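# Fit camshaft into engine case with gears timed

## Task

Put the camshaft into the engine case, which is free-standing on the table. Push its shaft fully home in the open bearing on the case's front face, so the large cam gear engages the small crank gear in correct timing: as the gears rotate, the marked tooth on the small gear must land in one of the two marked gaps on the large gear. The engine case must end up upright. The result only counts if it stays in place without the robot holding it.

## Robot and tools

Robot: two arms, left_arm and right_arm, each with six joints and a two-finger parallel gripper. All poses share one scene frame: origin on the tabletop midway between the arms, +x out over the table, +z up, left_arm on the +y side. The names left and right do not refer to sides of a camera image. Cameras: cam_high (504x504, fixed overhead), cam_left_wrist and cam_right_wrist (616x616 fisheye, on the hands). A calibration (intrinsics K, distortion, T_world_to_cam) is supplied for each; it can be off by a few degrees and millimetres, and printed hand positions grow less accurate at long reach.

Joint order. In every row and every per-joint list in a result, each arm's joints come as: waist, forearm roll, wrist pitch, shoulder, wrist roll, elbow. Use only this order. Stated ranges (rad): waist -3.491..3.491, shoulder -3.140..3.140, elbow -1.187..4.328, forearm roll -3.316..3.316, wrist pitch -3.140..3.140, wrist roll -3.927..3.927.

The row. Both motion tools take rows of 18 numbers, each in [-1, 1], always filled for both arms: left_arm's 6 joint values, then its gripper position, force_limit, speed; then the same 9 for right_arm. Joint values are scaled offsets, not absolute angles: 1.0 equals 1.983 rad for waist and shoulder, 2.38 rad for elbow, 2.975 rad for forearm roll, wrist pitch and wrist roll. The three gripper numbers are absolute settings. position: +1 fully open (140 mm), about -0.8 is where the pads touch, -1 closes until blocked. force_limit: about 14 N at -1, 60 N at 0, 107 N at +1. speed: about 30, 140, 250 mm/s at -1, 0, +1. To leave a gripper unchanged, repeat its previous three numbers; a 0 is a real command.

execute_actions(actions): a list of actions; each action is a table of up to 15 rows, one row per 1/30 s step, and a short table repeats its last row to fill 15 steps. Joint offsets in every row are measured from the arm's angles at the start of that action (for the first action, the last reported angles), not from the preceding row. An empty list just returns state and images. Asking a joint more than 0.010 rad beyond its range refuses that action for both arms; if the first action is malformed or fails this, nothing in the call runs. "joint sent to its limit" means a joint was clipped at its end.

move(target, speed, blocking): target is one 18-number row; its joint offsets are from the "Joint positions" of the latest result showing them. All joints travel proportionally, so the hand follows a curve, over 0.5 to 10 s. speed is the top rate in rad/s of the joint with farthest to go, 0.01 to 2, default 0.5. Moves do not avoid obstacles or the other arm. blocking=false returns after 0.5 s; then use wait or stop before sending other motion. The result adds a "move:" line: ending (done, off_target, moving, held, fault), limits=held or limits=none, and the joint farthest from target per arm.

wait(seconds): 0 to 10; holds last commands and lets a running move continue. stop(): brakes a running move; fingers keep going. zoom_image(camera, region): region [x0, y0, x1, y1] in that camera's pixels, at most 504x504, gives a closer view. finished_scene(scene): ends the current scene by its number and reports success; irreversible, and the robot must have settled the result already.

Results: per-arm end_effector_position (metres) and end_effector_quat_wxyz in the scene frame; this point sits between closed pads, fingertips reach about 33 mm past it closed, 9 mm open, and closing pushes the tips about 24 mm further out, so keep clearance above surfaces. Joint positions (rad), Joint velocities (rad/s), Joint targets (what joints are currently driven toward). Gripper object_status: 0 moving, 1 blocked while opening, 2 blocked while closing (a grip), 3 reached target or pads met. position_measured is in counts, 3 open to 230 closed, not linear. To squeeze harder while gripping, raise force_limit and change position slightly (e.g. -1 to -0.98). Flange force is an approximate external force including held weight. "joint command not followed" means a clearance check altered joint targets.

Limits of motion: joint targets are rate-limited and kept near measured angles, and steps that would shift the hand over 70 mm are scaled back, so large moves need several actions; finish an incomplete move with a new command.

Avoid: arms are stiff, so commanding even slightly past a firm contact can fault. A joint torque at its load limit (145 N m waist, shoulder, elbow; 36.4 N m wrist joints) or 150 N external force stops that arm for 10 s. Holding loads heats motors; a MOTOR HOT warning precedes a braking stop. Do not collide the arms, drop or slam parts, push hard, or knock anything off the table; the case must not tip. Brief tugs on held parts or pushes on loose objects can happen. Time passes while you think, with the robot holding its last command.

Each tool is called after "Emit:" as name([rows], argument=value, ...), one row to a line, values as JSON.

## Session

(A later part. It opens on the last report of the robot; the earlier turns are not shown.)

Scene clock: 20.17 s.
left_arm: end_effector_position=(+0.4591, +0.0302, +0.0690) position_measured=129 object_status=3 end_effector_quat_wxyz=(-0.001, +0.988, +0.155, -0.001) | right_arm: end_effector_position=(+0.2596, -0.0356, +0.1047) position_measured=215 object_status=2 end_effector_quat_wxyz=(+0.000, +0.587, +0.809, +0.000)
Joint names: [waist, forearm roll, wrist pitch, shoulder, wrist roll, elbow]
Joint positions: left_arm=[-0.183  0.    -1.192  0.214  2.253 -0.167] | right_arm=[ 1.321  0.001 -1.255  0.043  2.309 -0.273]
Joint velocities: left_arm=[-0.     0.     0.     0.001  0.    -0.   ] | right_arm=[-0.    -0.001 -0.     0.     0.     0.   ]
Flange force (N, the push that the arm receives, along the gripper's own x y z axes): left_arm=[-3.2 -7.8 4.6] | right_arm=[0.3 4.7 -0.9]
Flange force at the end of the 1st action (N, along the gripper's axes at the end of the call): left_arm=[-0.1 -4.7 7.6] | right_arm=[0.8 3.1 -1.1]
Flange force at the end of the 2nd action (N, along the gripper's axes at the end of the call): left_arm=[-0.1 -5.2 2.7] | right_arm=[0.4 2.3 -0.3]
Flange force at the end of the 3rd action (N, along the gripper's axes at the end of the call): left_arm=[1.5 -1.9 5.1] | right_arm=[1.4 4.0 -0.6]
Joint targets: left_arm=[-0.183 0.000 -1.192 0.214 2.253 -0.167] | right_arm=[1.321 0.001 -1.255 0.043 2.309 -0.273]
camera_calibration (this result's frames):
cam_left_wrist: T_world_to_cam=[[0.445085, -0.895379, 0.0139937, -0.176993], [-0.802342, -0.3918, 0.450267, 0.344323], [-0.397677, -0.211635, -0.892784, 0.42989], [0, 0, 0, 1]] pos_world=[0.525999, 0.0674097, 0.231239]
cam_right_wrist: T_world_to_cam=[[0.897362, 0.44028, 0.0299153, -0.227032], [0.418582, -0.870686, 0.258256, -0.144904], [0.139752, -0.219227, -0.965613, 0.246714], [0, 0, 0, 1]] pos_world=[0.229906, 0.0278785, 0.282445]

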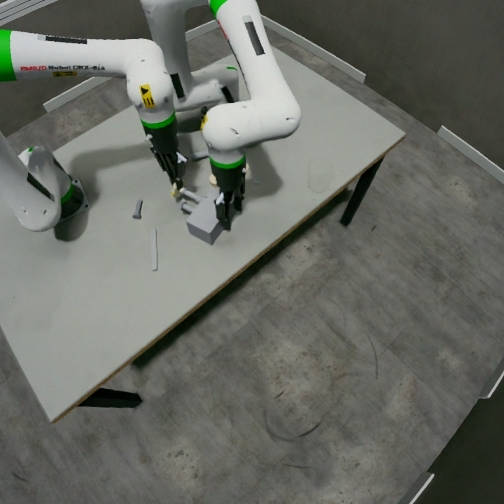

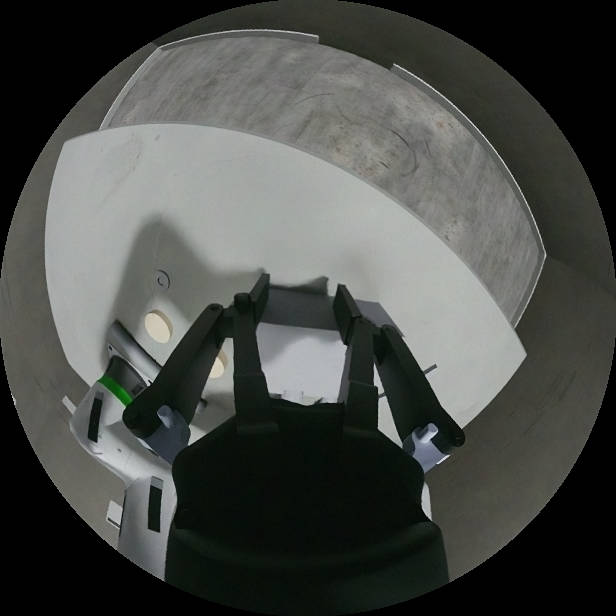

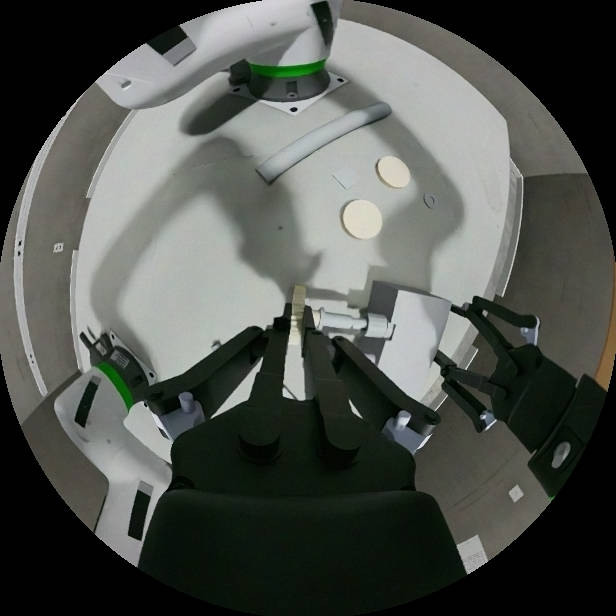

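Emit:
execute_actions([
  [[0,0,0,0,0,0,0,0,0,-0.0035,0,0,0.0018,0.0023,0.0016,-1,-0.3,-0.8]],
  [[0,0,0,0,0,0,0,0,0,-0.0035,0,-0.0002,0.0043,0.0023,0.0038,-1,-0.3,-0.8]],
  [[0,0,0,0,0,0,0,0,0,-0.0035,0,-0.0002,0.0043,0.0023,0.0038,-1,-0.3,-0.8]],
  [[0,0,0,0,0,0,0,0,0,-0.0026,0,-0.0002,0.0033,0.0017,0.0029,-1,-0.3,-0.8]],
])

Emit:
zoom_image(camera="cam_right_wrist", region=[300,280,420,370])

Scene clock: 22.33 s.
left_arm: end_effector_position=(+0.4591, +0.0302, +0.0690) position_measured=129 object_status=3 end_effector_quat_wxyz=(-0.001, +0.988, +0.155, -0.001) | right_arm: end_effector_position=(+0.2731, -0.0332, +0.1048) position_measured=215 object_status=2 end_effector_quat_wxyz=(+0.000, +0.587, +0.809, +0.000)
Joint names: [waist, forearm roll, wrist pitch, shoulder, wrist roll, elbow]
Joint positions: left_arm=[-0.183  0.    -1.192  0.214  2.253 -0.167] | right_arm=[ 1.295  0.001 -1.257  0.07   2.334 -0.244]
Joint velocities: left_arm=[ 0.001 -0.     0.    -0.001  0.     0.001] | right_arm=[-0.     0.001 -0.    -0.    -0.    -0.   ]
Flange force (N, the push that the arm receives, along the gripper's own x y z axes): left_arm=[-1.1 -3.1 5.9] | right_arm=[6.2 0.6 1.3]
Flange force at the end of the 1st action (N, along the gripper's axes at the end of the call): left_arm=[2.1 -3.1 6.0] | right_arm=[-0.7 2.1 0.0]
Flange force at the end of the 2nd action (N, along the gripper's axes at the end of the call): left_arm=[0.3 -5.6 5.0] | right_arm=[-1.3 0.7 -1.1]
Flange force at the end of the 3rd action (N, along the gripper's axes at the end of the call): left_arm=[-0.5 -6.2 4.1] | right_arm=[4.2 1.9 1.4]
Joint targets: left_arm=[-0.183 0.000 -1.192 0.214 2.253 -0.167] | right_arm=[1.295 0.001 -1.257 0.070 2.334 -0.244]
camera_calibration (this result's frames):
cam_left_wrist: T_world_to_cam=[[0.445085, -0.895379, 0.0139937, -0.176993], [-0.802342, -0.3918, 0.450267, 0.344323], [-0.397677, -0.211635, -0.892784, 0.42989], [0, 0, 0, 1]] pos_world=[0.525999, 0.0674097, 0.231239]
cam_right_wrist: T_world_to_cam=[[0.89753, 0.439944, 0.0298292, -0.240292], [0.418249, -0.870792, 0.258437, -0.148425], [0.139673, -0.219479, -0.965568, 0.245402], [0, 0, 0, 1]] pos_world=[0.243472, 0.0303287, 0.282479]

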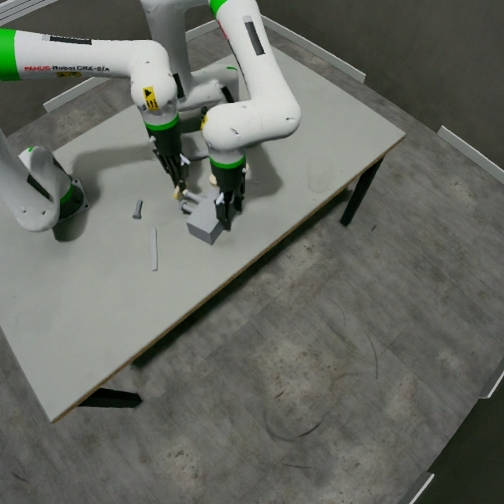

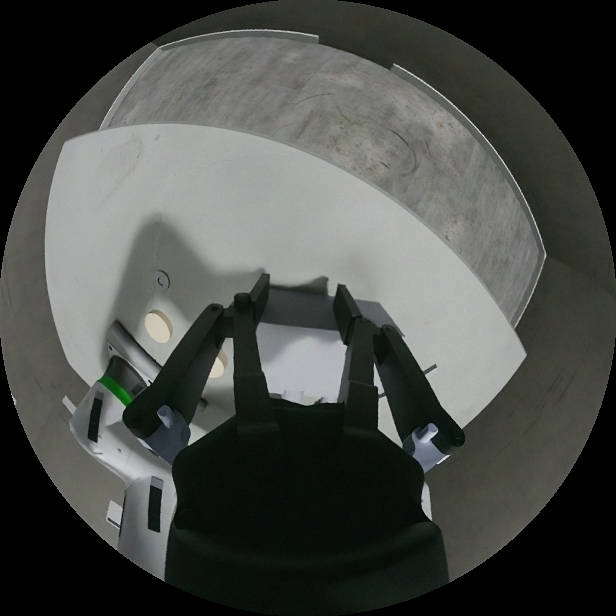

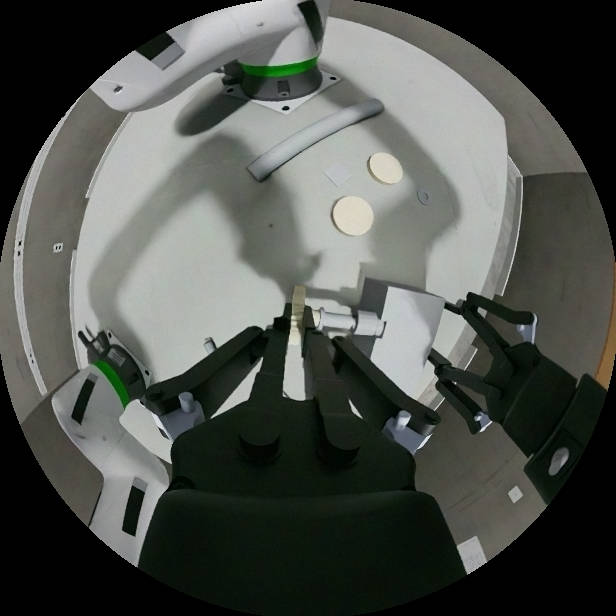

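Region (300, 280, 420, 370) of cam_right_wrist's 616x616 image, scaled by 4.200, with more detail than that image has; it fills the top 378 rows of this view, and the rest is white.

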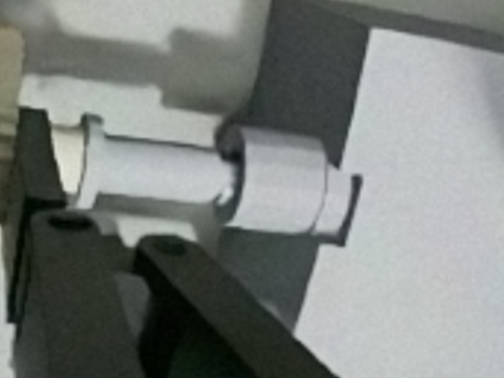

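Emit:
execute_actions([
  [[0,0,0,0,0,0,0,0,0,-0.0023,0,-0.0002,0.0035,0.0015,0.0032,-1,-0.3,-0.8]],
  [[0,0,0,0,0,0,0,0,0,-0.0023,0,-0.0002,0.0035,0.0015,0.0032,-1,-0.3,-0.8]],
  [[0,0,0,0,0,0,0,0,0,-0.0023,0,-0.0002,0.0035,0.0015,0.0032,-1,-0.3,-0.8]],
])

Scene clock: 24.13 s.
left_arm: end_effector_position=(+0.4591, +0.0302, +0.0690) position_measured=129 object_status=3 end_effector_quat_wxyz=(-0.001, +0.988, +0.155, -0.001) | right_arm: end_effector_position=(+0.2817, -0.0295, +0.1049) position_measured=215 object_status=2 end_effector_quat_wxyz=(+0.000, +0.588, +0.809, +0.000)
Joint names: [waist, forearm roll, wrist pitch, shoulder, wrist roll, elbow]
Joint positions: left_arm=[-0.183  0.    -1.192  0.214  2.253 -0.167] | right_arm=[ 1.281  0.001 -1.259  0.091  2.348 -0.221]
Joint velocities: left_arm=[-0.     0.    -0.001  0.001 -0.     0.001] | right_arm=[-0.001 -0.003  0.001 -0.    -0.001 -0.   ]
Flange force (N, the push that the arm receives, along the gripper's own x y z axes): left_arm=[-0.8 -7.5 4.7] | right_arm=[0.5 -0.6 7.0]
Flange force at the end of the 1st action (N, along the gripper's axes at the end of the call): left_arm=[-0.2 -4.9 6.3] | right_arm=[2.2 3.5 -0.3]
Flange force at the end of the 2nd action (N, along the gripper's axes at the end of the call): left_arm=[2.6 -2.8 6.1] | right_arm=[-0.5 0.4 0.6]
Joint targets: left_arm=[-0.183 0.000 -1.192 0.214 2.253 -0.167] | right_arm=[1.281 0.001 -1.259 0.091 2.348 -0.221]
camera_calibration (this result's frames):
cam_left_wrist: T_world_to_cam=[[0.445085, -0.895379, 0.0139937, -0.176993], [-0.802342, -0.3918, 0.450267, 0.344323], [-0.397677, -0.211635, -0.892784, 0.42989], [0, 0, 0, 1]] pos_world=[0.525999, 0.0674097, 0.231239]
cam_right_wrist: T_world_to_cam=[[0.897662, 0.439666, 0.0299635, -0.24964], [0.417963, -0.870958, 0.25834, -0.14875], [0.13968, -0.219378, -0.965589, 0.245155], [0, 0, 0, 1]] pos_world=[0.252021, 0.0339845, 0.282627]

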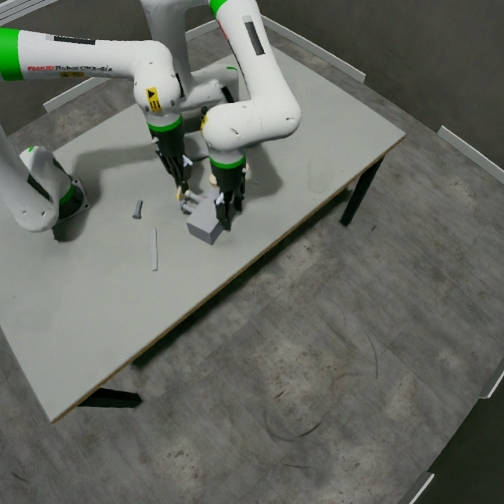

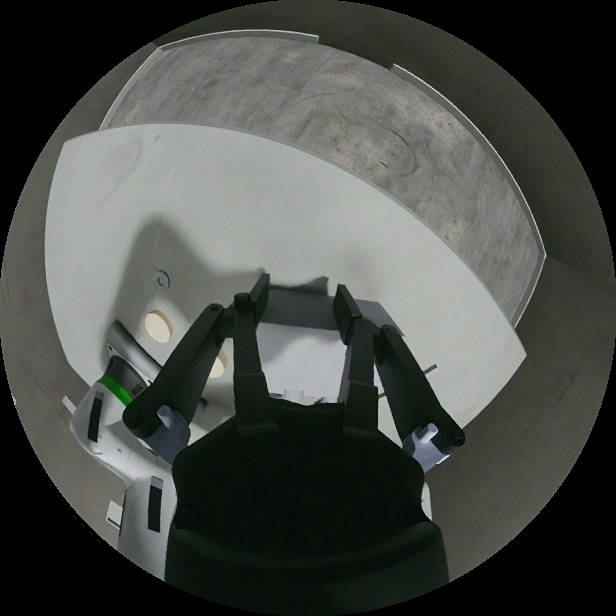

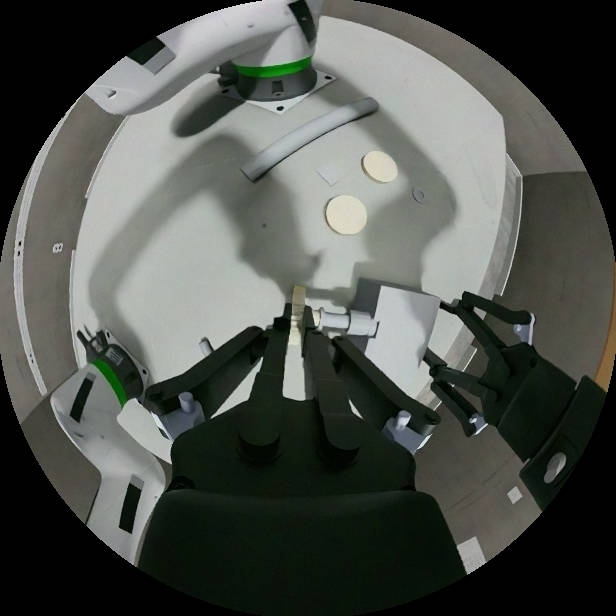

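Emit:
execute_actions([
  [[0,0,0,0,0,0,0,0,0,-0.0032,0,-0.0003,0.0044,0.0021,0.004,-1,-0.3,-0.8]],
  [[0,0,0,0,0,0,0,0,0,-0.0032,0,-0.0003,0.0044,0.0021,0.004,-1,-0.3,-0.8]],
  [[0,0,0,0,0,0,0,0,0,-0.0031,0,-0.0003,0.0044,0.0021,0.0041,-1,-0.3,-0.8]],
  [[0,0,0,0,0,0,0,0,0,-0.0023,0,-0.0002,0.0033,0.0015,0.0031,-1,-0.3,-0.8]],
  [[0,0,0,0,0,0,0,0,0,0,0,0,0,0,0,-0.55,-0.3,-0.8]],
])

Emit:
execute_actions([
  [[0,0,0,0,0,0,0,0,0,0,0,-0.023,-0.011,0,0.02,-0.55,-0.3,-1]],
  [[0,0,0,0,0,0,0,0,0,0,0,-0.023,-0.010,0,0.02,-0.55,-0.3,0]],
])

Emit:
move(target=[0,0,0,0,0,0,0,0,0,0.248,0,0.055,-0.23,-0.693,-0.26,-0.55,-0.3,0], speed=1)

Emit:
zoom_image(camera="cam_right_wrist", region=[270,60,410,150])

Scene clock: 27.03 s.
left_arm: end_effector_position=(+0.4591, +0.0302, +0.0690) position_measured=129 object_status=3 end_effector_quat_wxyz=(-0.001, +0.988, +0.155, -0.001) | right_arm: end_effector_position=(+0.2961, -0.0248, +0.1049) position_measured=199 object_status=3 end_effector_quat_wxyz=(+0.000, +0.588, +0.809, +0.000)
Joint names: [waist, forearm roll, wrist pitch, shoulder, wrist roll, elbow]
Joint positions: left_arm=[-0.183  0.    -1.192  0.214  2.253 -0.167] | right_arm=[ 1.258  0.001 -1.262  0.124  2.371 -0.185]
Joint velocities: left_arm=[ 0.001 -0.001  0.     0.002  0.     0.002] | right_arm=[ 0.    -0.001 -0.    -0.    -0.001 -0.001]
Flange force (N, the push that the arm receives, along the gripper's own x y z axes): left_arm=[0.0 -8.6 4.7] | right_arm=[1.5 2.4 -1.5]
Flange force at the end of the 1st action (N, along the gripper's axes at the end of the call): left_arm=[-1.5 -7.4 5.9] | right_arm=[0.9 1.7 7.3]
Flange force at the end of the 2nd action (N, along the gripper's axes at the end of the call): left_arm=[-0.3 -4.5 5.2] | right_arm=[0.9 -4.1 4.0]
Flange force at the end of the 3rd action (N, along the gripper's axes at the end of the call): left_arm=[-0.3 -4.4 4.9] | right_arm=[2.4 0.2 4.0]
Flange force at the end of the 4th action (N, along the gripper's axes at the end of the call): left_arm=[-1.1 -9.1 6.1] | right_arm=[1.1 -1.7 2.5]
Joint targets: left_arm=[-0.183 0.000 -1.192 0.214 2.253 -0.167] | right_arm=[1.258 0.001 -1.262 0.124 2.371 -0.185]
camera_calibration (this result's frames):
cam_left_wrist: T_world_to_cam=[[0.445085, -0.895379, 0.013994, -0.176993], [-0.802342, -0.3918, 0.450267, 0.344323], [-0.397677, -0.211635, -0.892784, 0.42989], [0, 0, 0, 1]] pos_world=[0.525999, 0.0674097, 0.231239]
cam_right_wrist: T_world_to_cam=[[0.897766, 0.439446, 0.0300594, -0.264689], [0.417731, -0.871075, 0.258319, -0.150583], [0.139701, -0.219354, -0.965592, 0.24417], [0, 0, 0, 1]] pos_world=[0.266421, 0.0387075, 0.282623]

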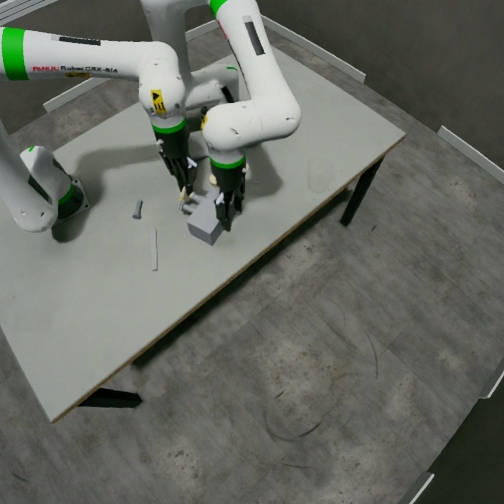

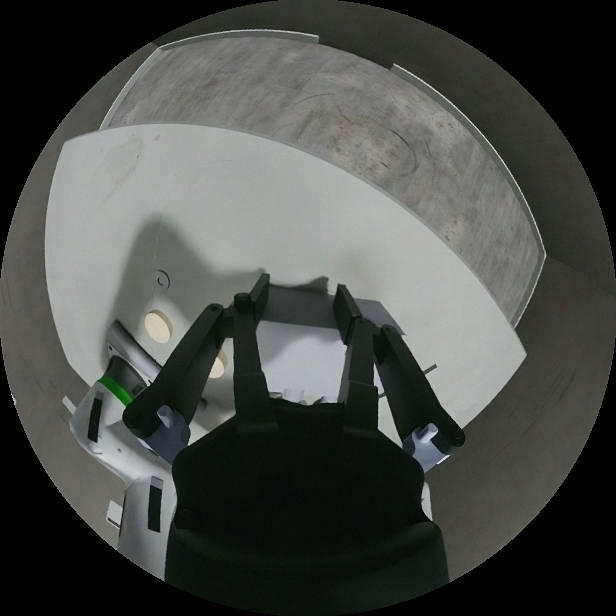

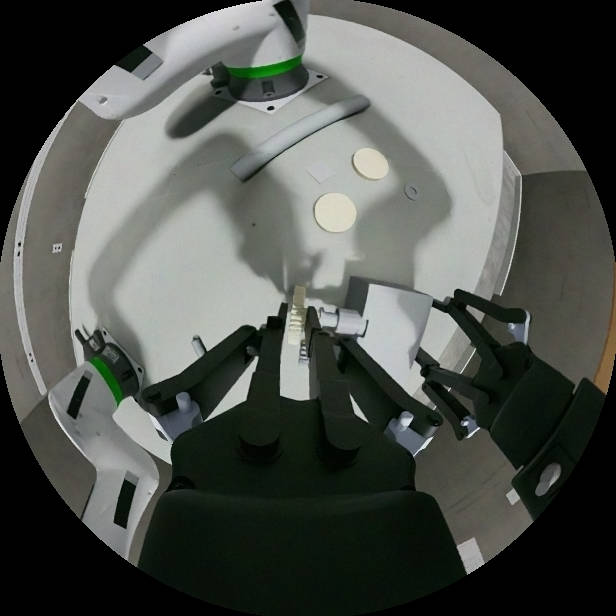

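Scene clock: 28.03 s.
left_arm: end_effector_position=(+0.4591, +0.0302, +0.0690) position_measured=129 object_status=3 end_effector_quat_wxyz=(-0.001, +0.988, +0.155, -0.001) | right_arm: end_effector_position=(+0.2947, -0.0275, +0.1638) position_measured=199 object_status=3 end_effector_quat_wxyz=(+0.000, +0.588, +0.809, +0.000)
Joint names: [waist, forearm roll, wrist pitch, shoulder, wrist roll, elbow]
Joint positions: left_arm=[-0.183  0.    -1.192  0.214  2.253 -0.167] | right_arm=[ 1.258  0.001 -1.399  0.082  2.371 -0.09 ]
Joint velocities: left_arm=[ 0.001  0.001  0.001 -0.001  0.001  0.002] | right_arm=[ 0.     0.002  0.001 -0.    -0.     0.   ]
Flange force (N, the push that the arm receives, along the gripper's own x y z axes): left_arm=[-1.5 -5.8 6.0] | right_arm=[0.6 3.2 -3.6]
Flange force at the end of the 1st action (N, along the gripper's axes at the end of the call): left_arm=[-0.2 -2.4 4.9] | right_arm=[0.9 1.9 -2.4]
Joint targets: left_arm=[-0.183 0.000 -1.192 0.214 2.253 -0.167] | right_arm=[1.258 0.001 -1.399 0.082 2.371 -0.090]
camera_calibration (this result's frames):
cam_left_wrist: T_world_to_cam=[[0.445085, -0.895379, 0.013994, -0.176993], [-0.802342, -0.3918, 0.450267, 0.344323], [-0.397677, -0.211635, -0.892784, 0.42989], [0, 0, 0, 1]] pos_world=[0.525999, 0.0674096, 0.231239]
cam_right_wrist: T_world_to_cam=[[0.897809, 0.439358, 0.0300687, -0.264025], [0.417634, -0.871101, 0.25839, -0.167541], [0.139719, -0.219427, -0.965573, 0.300592], [0, 0, 0, 1]] pos_world=[0.265016, 0.0360144, 0.341473]

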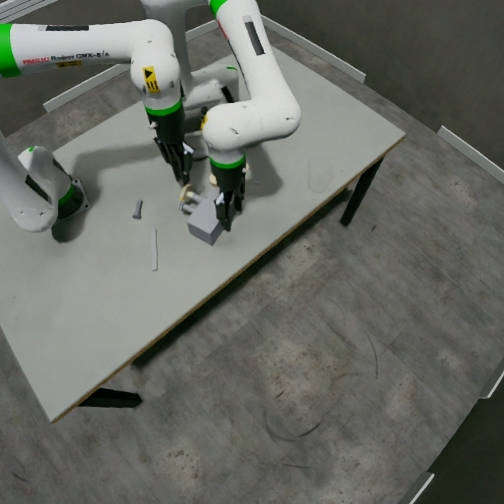

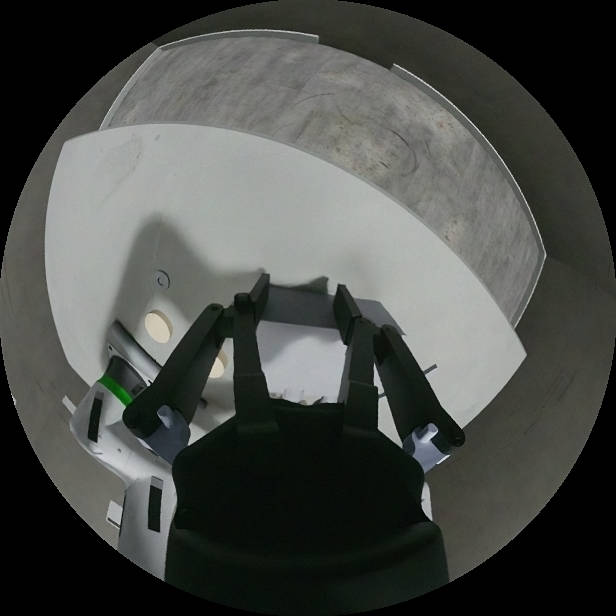

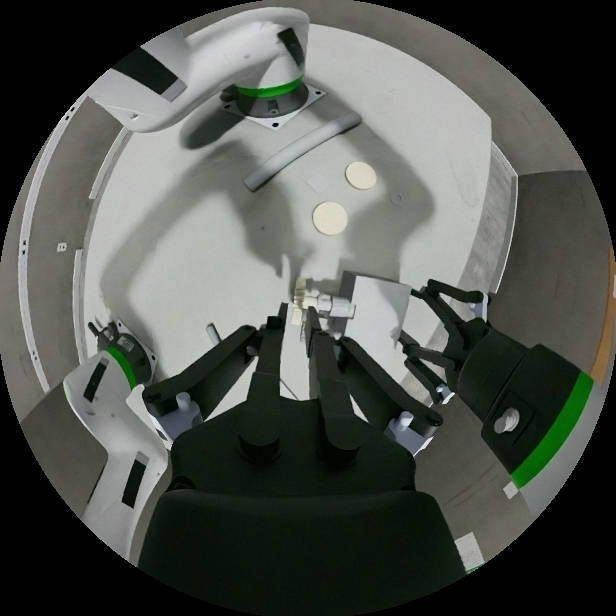

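Scene clock: 30.60 s.
left_arm: end_effector_position=(+0.4591, +0.0302, +0.0690) position_measured=129 object_status=3 end_effector_quat_wxyz=(-0.001, +0.988, +0.155, -0.001) | right_arm: end_effector_position=(+0.0946, -0.1134, +0.0691) position_measured=199 object_status=3 end_effector_quat_wxyz=(-0.001, +0.988, +0.157, +0.000)
Joint names: [waist, forearm roll, wrist pitch, shoulder, wrist roll, elbow]
Joint positions: left_arm=[-0.183  0.    -1.192  0.214  2.253 -0.167] | right_arm=[ 1.749  0.001 -1.235 -0.374  0.309 -0.709]
Joint velocities: left_arm=[ 0.002 -0.    -0.     0.001  0.001  0.   ] | right_arm=[ 0.001  0.     0.001 -0.    -0.    -0.   ]
Flange force (N, the push that the arm receives, along the gripper's own x y z axes): left_arm=[-4.3 -8.0 5.3] | right_arm=[7.0 -3.3 -0.4]
Joint targets: left_arm=[-0.183 0.000 -1.192 0.214 2.253 -0.167] | right_arm=[1.749 0.001 -1.235 -0.374 0.309 -0.709]
move: done; limits=none; left_arm: farthest joint: the waist, 0.000 radians from its target (0.000 radians at the start); right_arm: farthest joint: the waist, 0.000 radians from its target (0.492 radians at the start)
camera_calibration (this result's frames):
cam_left_wrist: T_world_to_cam=[[0.445085, -0.895379, 0.0139938, -0.176993], [-0.802342, -0.3918, 0.450267, 0.344323], [-0.397677, -0.211635, -0.892784, 0.42989], [0, 0, 0, 1]] pos_world=[0.525999, 0.0674097, 0.231239]
cam_right_wrist: T_world_to_cam=[[0.440364, -0.897371, 0.0283761, -0.152015], [-0.870835, -0.419225, 0.256704, 0.0388543], [-0.218463, -0.137754, -0.966073, 0.261482], [0, 0, 0, 1]] pos_world=[0.157902, -0.0841047, 0.24695]

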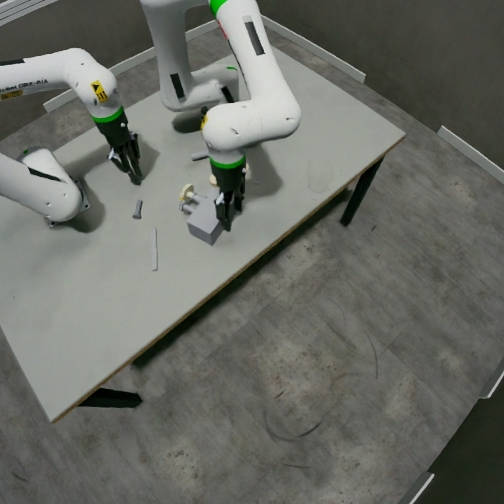

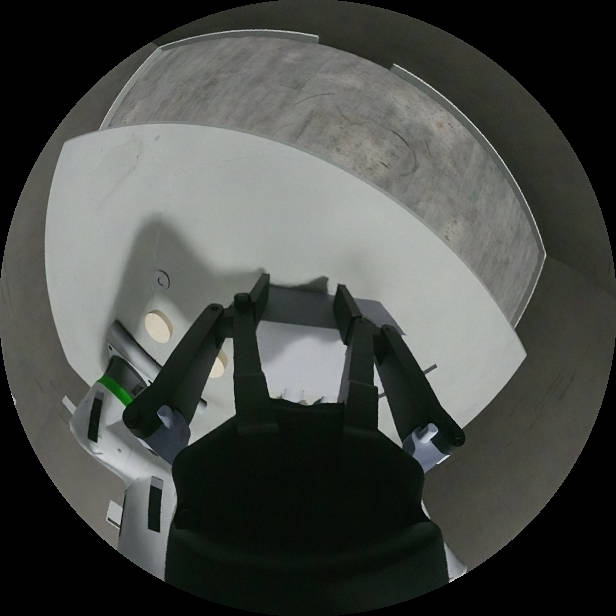

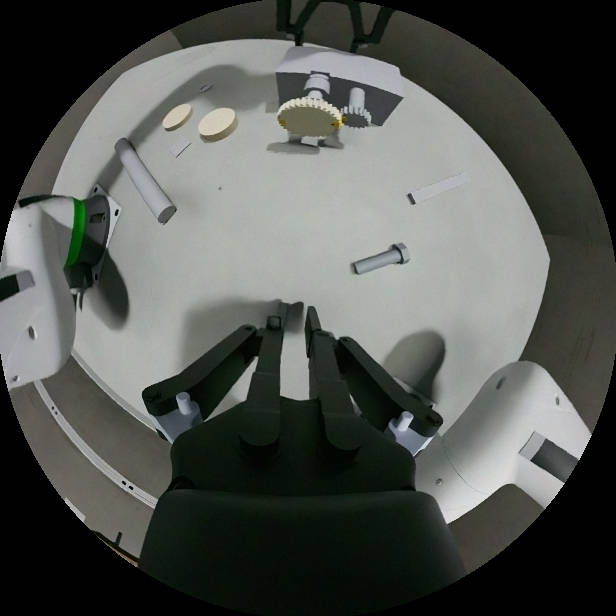

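Region (270, 60, 410, 150) of cam_right_wrist's 616x616 image, scaled by 3.600, with more detail than that image has; it fills the top 324 rows of this view, and the rest is white.

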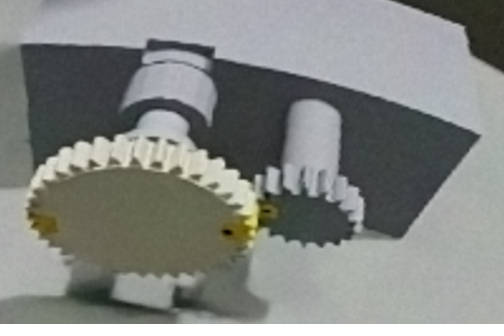

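Emit:
move(target=[0,0,0,0,0,0,0,0,0,-0.248,0,-0.055,0.23,0.693,0.26,-0.55,-0.3,0], speed=1)

Emit:
execute_actions([
  [[0,0,0,0,0,0,0,0,0,0,0,0.023,0.010,0,-0.02,-0.55,-0.3,0]],
  [[0,0,0,0,0,0,0,0,0,0,0,0.0225,0.0107,0,-0.0195,-0.55,-0.3,0]],
  [[0,0,0,0,0,0,0,0,0,0,0,0,0,0,0,-1,-0.3,-1]],
  [[0,0,0,0,0,0,0,0,0,0,0,0,0,0,0,-1,-0.3,-1]],
  [[0,0,0,0,0,0,0,0,0,0,0,-0.0005,-0.0002,0,0.0004,-1,-0.3,-1]],
  [[0,0,0,0,0,0,0,0,0,-0.011,-0.0089,0.0061,-0.0083,0.0101,-0.0043,-1,-0.3,-1]],
  [[0,0,0,0,0,0,0,0,0,-0.011,-0.0089,0.0061,-0.0083,0.0101,-0.0043,-1,-0.3,-1]],
  [[0,0,0,0,0,0,0,0,0,-0.011,-0.0089,0.0061,-0.0083,0.0101,-0.0043,-1,-0.3,-1]],
  [[0,0,0,0,0,0,0,0,0,-0.0015,0,-0.0001,0.0022,0.001,0.002,-1,-0.3,-1]],
  [[0,0,0,0,0,0,0,0,0,-0.0015,0,-0.0001,0.0022,0.001,0.002,-1,-0.3,-1]],
])

Scene clock: 33.50 s.
left_arm: end_effector_position=(+0.4591, +0.0302, +0.0690) position_measured=129 object_status=3 end_effector_quat_wxyz=(-0.001, +0.988, +0.155, -0.001) | right_arm: end_effector_position=(+0.2947, -0.0275, +0.1638) position_measured=199 object_status=3 end_effector_quat_wxyz=(+0.000, +0.588, +0.809, +0.000)
Joint names: [waist, forearm roll, wrist pitch, shoulder, wrist roll, elbow]
Joint positions: left_arm=[-0.183  0.    -1.192  0.214  2.253 -0.167] | right_arm=[ 1.258  0.001 -1.399  0.082  2.371 -0.09 ]
Joint velocities: left_arm=[-0.     0.    -0.002 -0.001 -0.    -0.002] | right_arm=[ 0.001  0.001 -0.     0.    -0.     0.   ]
Flange force (N, the push that the arm receives, along the gripper's own x y z axes): left_arm=[1.0 -7.5 3.0] | right_arm=[-0.3 3.2 -1.9]
Joint targets: left_arm=[-0.183 0.000 -1.192 0.214 2.253 -0.167] | right_arm=[1.258 0.001 -1.399 0.082 2.371 -0.090]
move: done; limits=none; left_arm: farthest joint: the waist, 0.000 radians from its target (0.000 radians at the start); right_arm: farthest joint: the waist, 0.000 radians from its target (0.492 radians at the start)
camera_calibration (this result's frames):
cam_left_wrist: T_world_to_cam=[[0.445085, -0.895379, 0.0139941, -0.176993], [-0.802342, -0.3918, 0.450267, 0.344323], [-0.397676, -0.211635, -0.892784, 0.42989], [0, 0, 0, 1]] pos_world=[0.525999, 0.0674096, 0.231239]
cam_right_wrist: T_world_to_cam=[[0.897807, 0.439362, 0.0300674, -0.264022], [0.417639, -0.8711, 0.258383, -0.167536], [0.139715, -0.21942, -0.965575, 0.300595], [0, 0, 0, 1]] pos_world=[0.265013, 0.036017, 0.341474]

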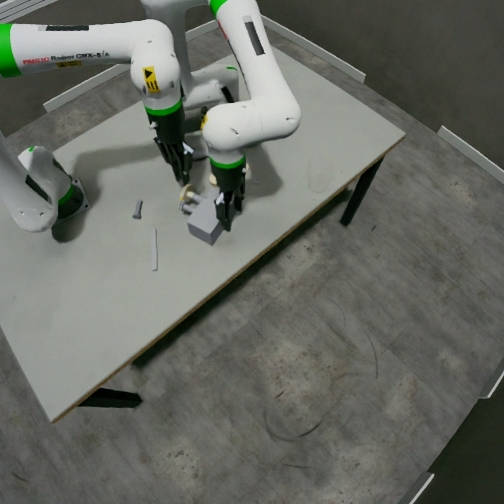

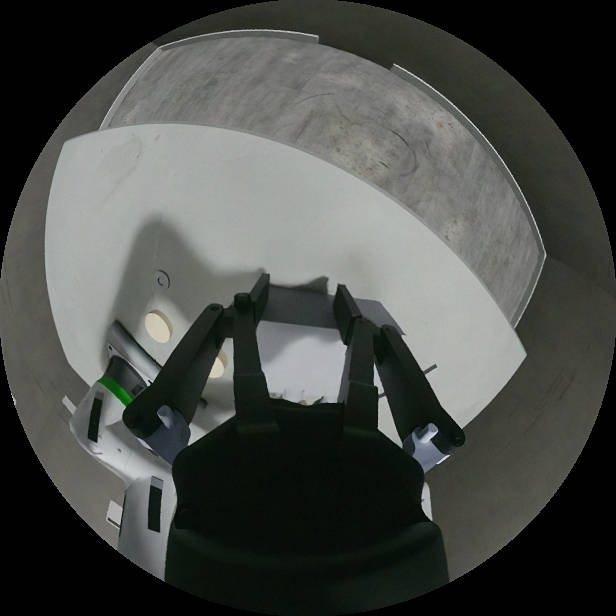

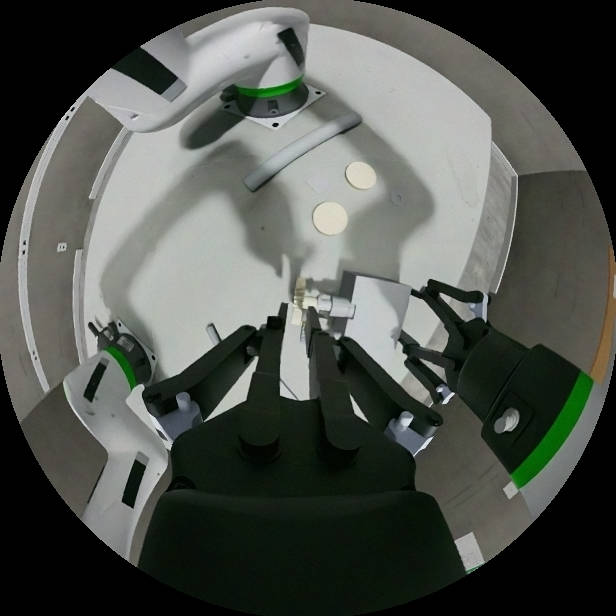

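Scene clock: 38.50 s.
left_arm: end_effector_position=(+0.4591, +0.0302, +0.0691) position_measured=129 object_status=3 end_effector_quat_wxyz=(-0.001, +0.988, +0.155, -0.001) | right_arm: end_effector_position=(+0.3021, -0.0270, +0.1080) position_measured=215 object_status=2 end_effector_quat_wxyz=(-0.039, +0.587, +0.808, +0.035)
Joint names: [waist, forearm roll, wrist pitch, shoulder, wrist roll, elbow]
Joint positions: left_arm=[-0.183  0.    -1.192  0.214  2.253 -0.167] | right_arm=[ 1.186 -0.079 -1.211  0.082  2.467 -0.204]
Joint velocities: left_arm=[-0.001  0.    -0.    -0.     0.    -0.003] | right_arm=[ 0.001 -0.     0.001  0.    -0.001  0.   ]
Flange force (N, the push that the arm receives, along the gripper's own x y z axes): left_arm=[5.6 -2.1 5.0] | right_arm=[-0.2 -2.6 9.5]
Flange force at the end of the 6th action (N, along the gripper's axes at the end of the call): left_arm=[2.0 -6.1 5.8] | right_arm=[-3.5 0.3 7.6]
Flange force at the end of the 7th action (N, along the gripper's axes at the end of the call): left_arm=[-0.3 -7.3 3.5] | right_arm=[-4.2 4.5 10.1]
Flange force at the end of the 8th action (N, along the gripper's axes at the end of the call): left_arm=[4.9 -5.9 4.2] | right_arm=[-3.0 0.0 11.1]
Flange force at the end of the 9th action (N, along the gripper's axes at the end of the call): left_arm=[4.9 -3.3 2.6] | right_arm=[-0.4 -0.9 9.9]
Joint targets: left_arm=[-0.183 0.000 -1.192 0.214 2.253 -0.167] | right_arm=[1.186 -0.079 -1.211 0.082 2.467 -0.204]
camera_calibration (this result's frames):
cam_left_wrist: T_world_to_cam=[[0.445097, -0.895372, 0.0140546, -0.177024], [-0.802371, -0.391798, 0.450217, 0.344356], [-0.397605, -0.211667, -0.892809, 0.42987], [0, 0, 0, 1]] pos_world=[0.526013, 0.0674051, 0.231244]
cam_right_wrist: T_world_to_cam=[[0.898961, 0.434747, 0.0535153, -0.272267], [0.42228, -0.892614, 0.157862, -0.146917], [0.116398, -0.119313, -0.98601, 0.257776], [0, 0, 0, 1]] pos_world=[0.276793, 0.017983, 0.291933]

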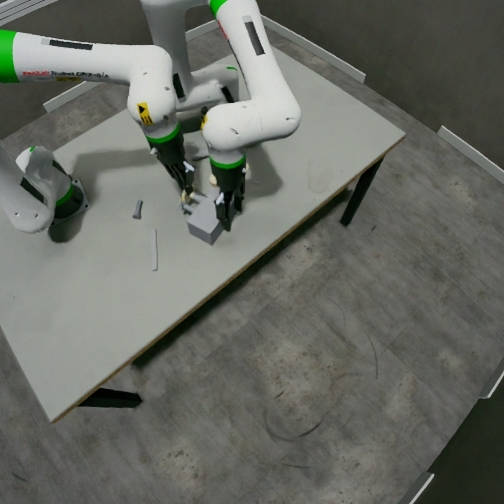

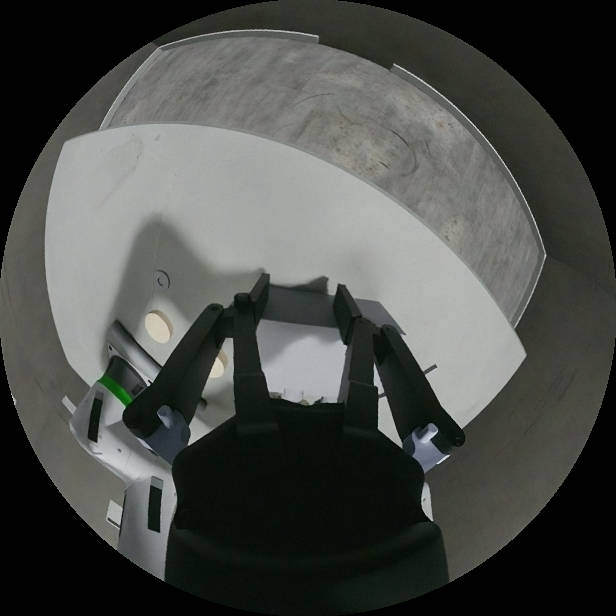

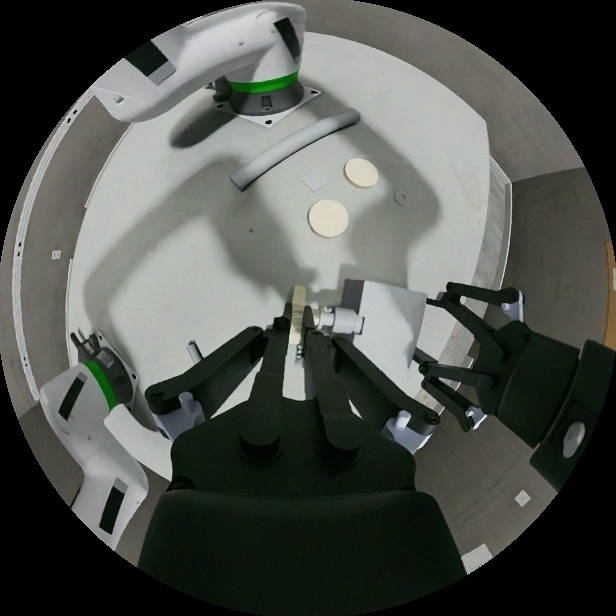

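Slightly lifting the case; lower 1.5 mm and go on.

Emit:
execute_actions([
  [[0,0,0,0,0,0,0,0,0,0,0,0.0008,0.0006,0,-0.001,-1,-0.3,-1]],
  [[0,0,0,0,0,0,0,0,0,-0.0014,0,-0.0001,0.0023,0.001,0.0021,-1,-0.3,-1]],
  [[0,0,0,0,0,0,0,0,0,-0.0014,0,-0.0001,0.0023,0.001,0.0021,-1,-0.3,-1]],
])

Emit:
zoom_image(camera="cam_right_wrist", region=[270,280,380,380])

Scene clock: 40.23 s.
left_arm: end_effector_position=(+0.4592, +0.0301, +0.0691) position_measured=129 object_status=3 end_effector_quat_wxyz=(-0.000, +0.988, +0.155, -0.001) | right_arm: end_effector_position=(+0.3059, -0.0260, +0.1065) position_measured=215 object_status=2 end_effector_quat_wxyz=(-0.039, +0.587, +0.808, +0.034)
Joint names: [waist, forearm roll, wrist pitch, shoulder, wrist roll, elbow]
Joint positions: left_arm=[-0.183  0.    -1.192  0.214  2.254 -0.167] | right_arm=[ 1.181 -0.079 -1.209  0.092  2.473 -0.196]
Joint velocities: left_arm=[-0.     0.    -0.     0.001 -0.    -0.001] | right_arm=[ 0.     0.001  0.002  0.    -0.001 -0.   ]
Flange force (N, the push that the arm receives, along the gripper's own x y z axes): left_arm=[56.0 3.9 10.9] | right_arm=[7.4 -57.6 -21.9]
Flange force at the end of the 1st action (N, along the gripper's axes at the end of the call): left_arm=[-0.6 -8.6 5.4] | right_arm=[-0.4 0.6 7.8]
Flange force at the end of the 2nd action (N, along the gripper's axes at the end of the call): left_arm=[23.6 -4.6 8.9] | right_arm=[2.1 -23.5 1.3]
Joint targets: left_arm=[-0.183 0.000 -1.192 0.214 2.254 -0.167] | right_arm=[1.181 -0.079 -1.209 0.092 2.473 -0.196]
camera_calibration (this result's frames):
cam_left_wrist: T_world_to_cam=[[0.445133, -0.895351, 0.0142356, -0.177128], [-0.802456, -0.391793, 0.450069, 0.344443], [-0.397393, -0.211764, -0.89288, 0.429841], [0, 0, 0, 1]] pos_world=[0.526062, 0.0673842, 0.231295]
cam_right_wrist: T_world_to_cam=[[0.898843, 0.43504, 0.0531209, -0.27592], [0.422521, -0.892353, 0.158692, -0.147517], [0.11644, -0.120194, -0.985898, 0.255919], [0, 0, 0, 1]] pos_world=[0.280538, 0.0191594, 0.290377]

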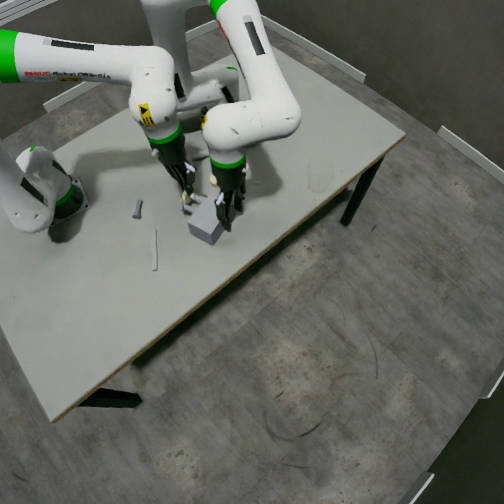

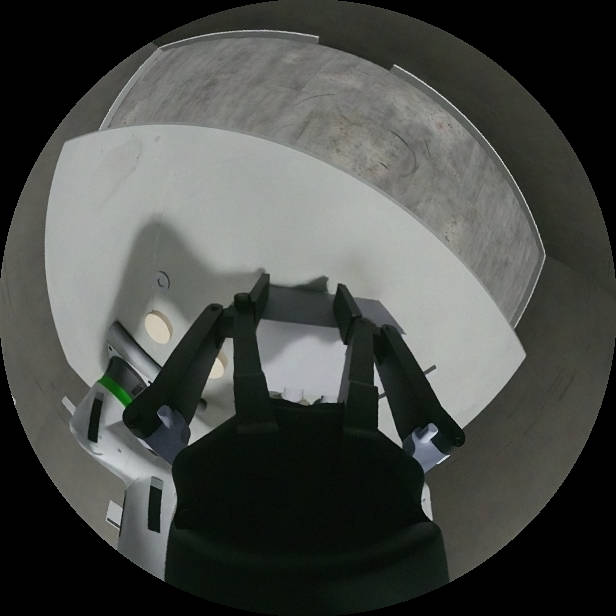

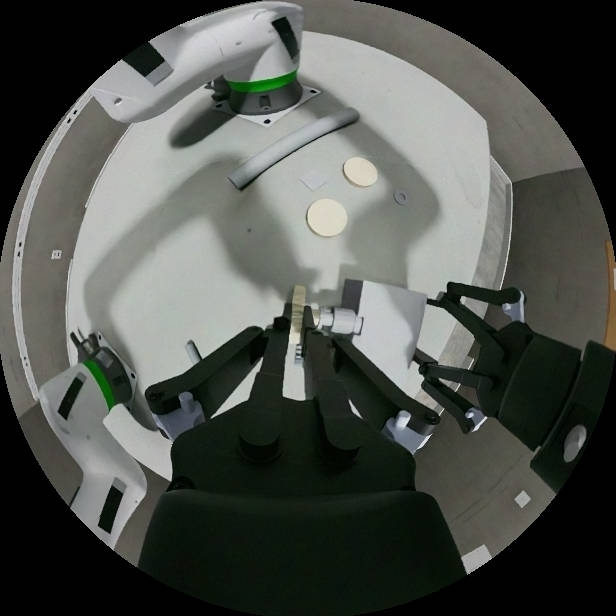

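Region (270, 280, 380, 380) of cam_right_wrist's 616x616 image, scaled by 4.582, with more detail than that image has; it fills the top 458 rows of this view, and the rest is white.

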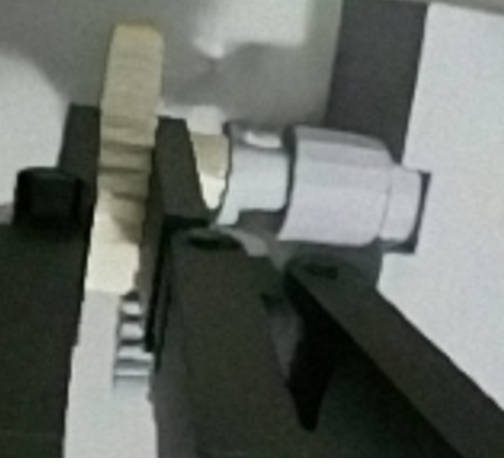

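Emit:
execute_actions([
  [[0,0,0,0,0,0,0,0,0,0.0028,0,0.0002,-0.0046,-0.002,-0.0042,-1,-0.3,-1]],
  [[0,0,0,0,0,0,0,0,0,-0.011,-0.0095,0.0064,-0.0078,0.0101,-0.0051,-1,-0.3,-1]],
  [[0,0,0,0,0,0,0,0,0,-0.001,0,-0.0001,0.0017,0.0007,0.0016,-1,-0.3,-1]],
  [[0,0,0,0,0,0,0,0,0,-0.001,0,-0.0001,0.0017,0.0007,0.0016,-1,-0.3,-1]],
])

Scene clock: 42.43 s.
left_arm: end_effector_position=(+0.4593, +0.0301, +0.0691) position_measured=129 object_status=3 end_effector_quat_wxyz=(-0.000, +0.988, +0.155, -0.001) | right_arm: end_effector_position=(+0.3051, -0.0274, +0.1065) position_measured=215 object_status=2 end_effector_quat_wxyz=(-0.052, +0.587, +0.807, +0.046)
Joint names: [waist, forearm roll, wrist pitch, shoulder, wrist roll, elbow]
Joint positions: left_arm=[-0.183  0.    -1.192  0.214  2.254 -0.167] | right_arm=[ 1.16  -0.107 -1.19   0.074  2.501 -0.211]
Joint velocities: left_arm=[-0.     0.    -0.001  0.    -0.     0.001] | right_arm=[ 0.     0.001  0.    -0.    -0.    -0.   ]
Flange force (N, the push that the arm receives, along the gripper's own x y z axes): left_arm=[17.6 -4.3 9.3] | right_arm=[-1.5 -14.7 5.9]
Flange force at the end of the 1st action (N, along the gripper's axes at the end of the call): left_arm=[0.0 -7.0 4.4] | right_arm=[-2.1 4.1 10.7]
Flange force at the end of the 2nd action (N, along the gripper's axes at the end of the call): left_arm=[1.7 -3.6 4.6] | right_arm=[-2.9 -2.8 8.7]
Flange force at the end of the 3rd action (N, along the gripper's axes at the end of the call): left_arm=[5.8 -4.7 5.7] | right_arm=[1.0 -6.1 6.7]
Joint targets: left_arm=[-0.183 0.000 -1.192 0.214 2.254 -0.167] | right_arm=[1.160 -0.107 -1.190 0.074 2.501 -0.211]
camera_calibration (this result's frames):
cam_left_wrist: T_world_to_cam=[[0.445132, -0.895349, 0.0143993, -0.177197], [-0.802548, -0.391759, 0.449935, 0.344516], [-0.397208, -0.211837, -0.892945, 0.429835], [0, 0, 0, 1]] pos_world=[0.5261, 0.0673693, 0.23136]
cam_right_wrist: T_world_to_cam=[[0.90004, 0.431427, 0.061634, -0.275924], [0.421844, -0.897959, 0.125366, -0.144864], [0.109431, -0.0868347, -0.990194, 0.259318], [0, 0, 0, 1]] pos_world=[0.281075, 0.0114767, 0.291943]

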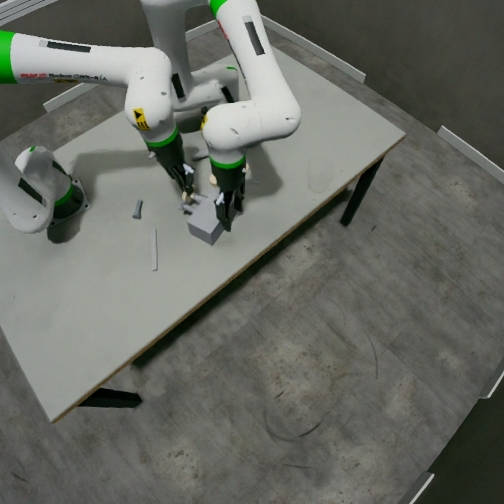

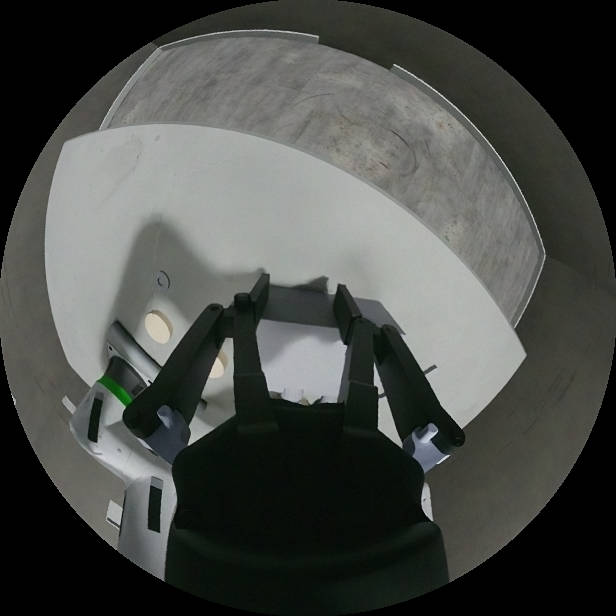

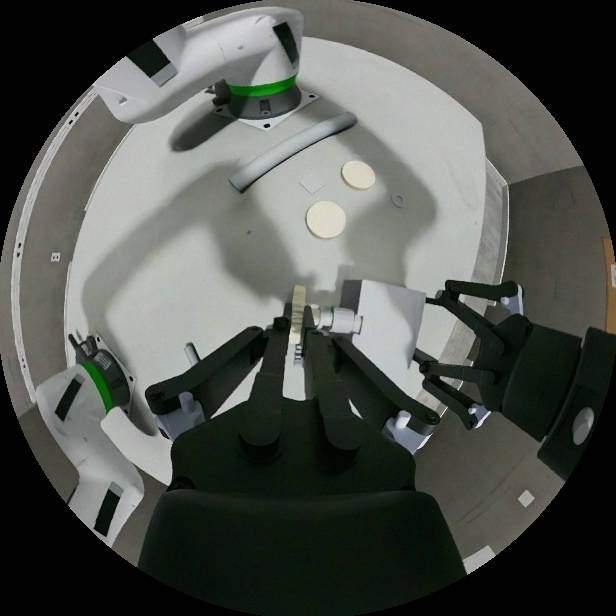

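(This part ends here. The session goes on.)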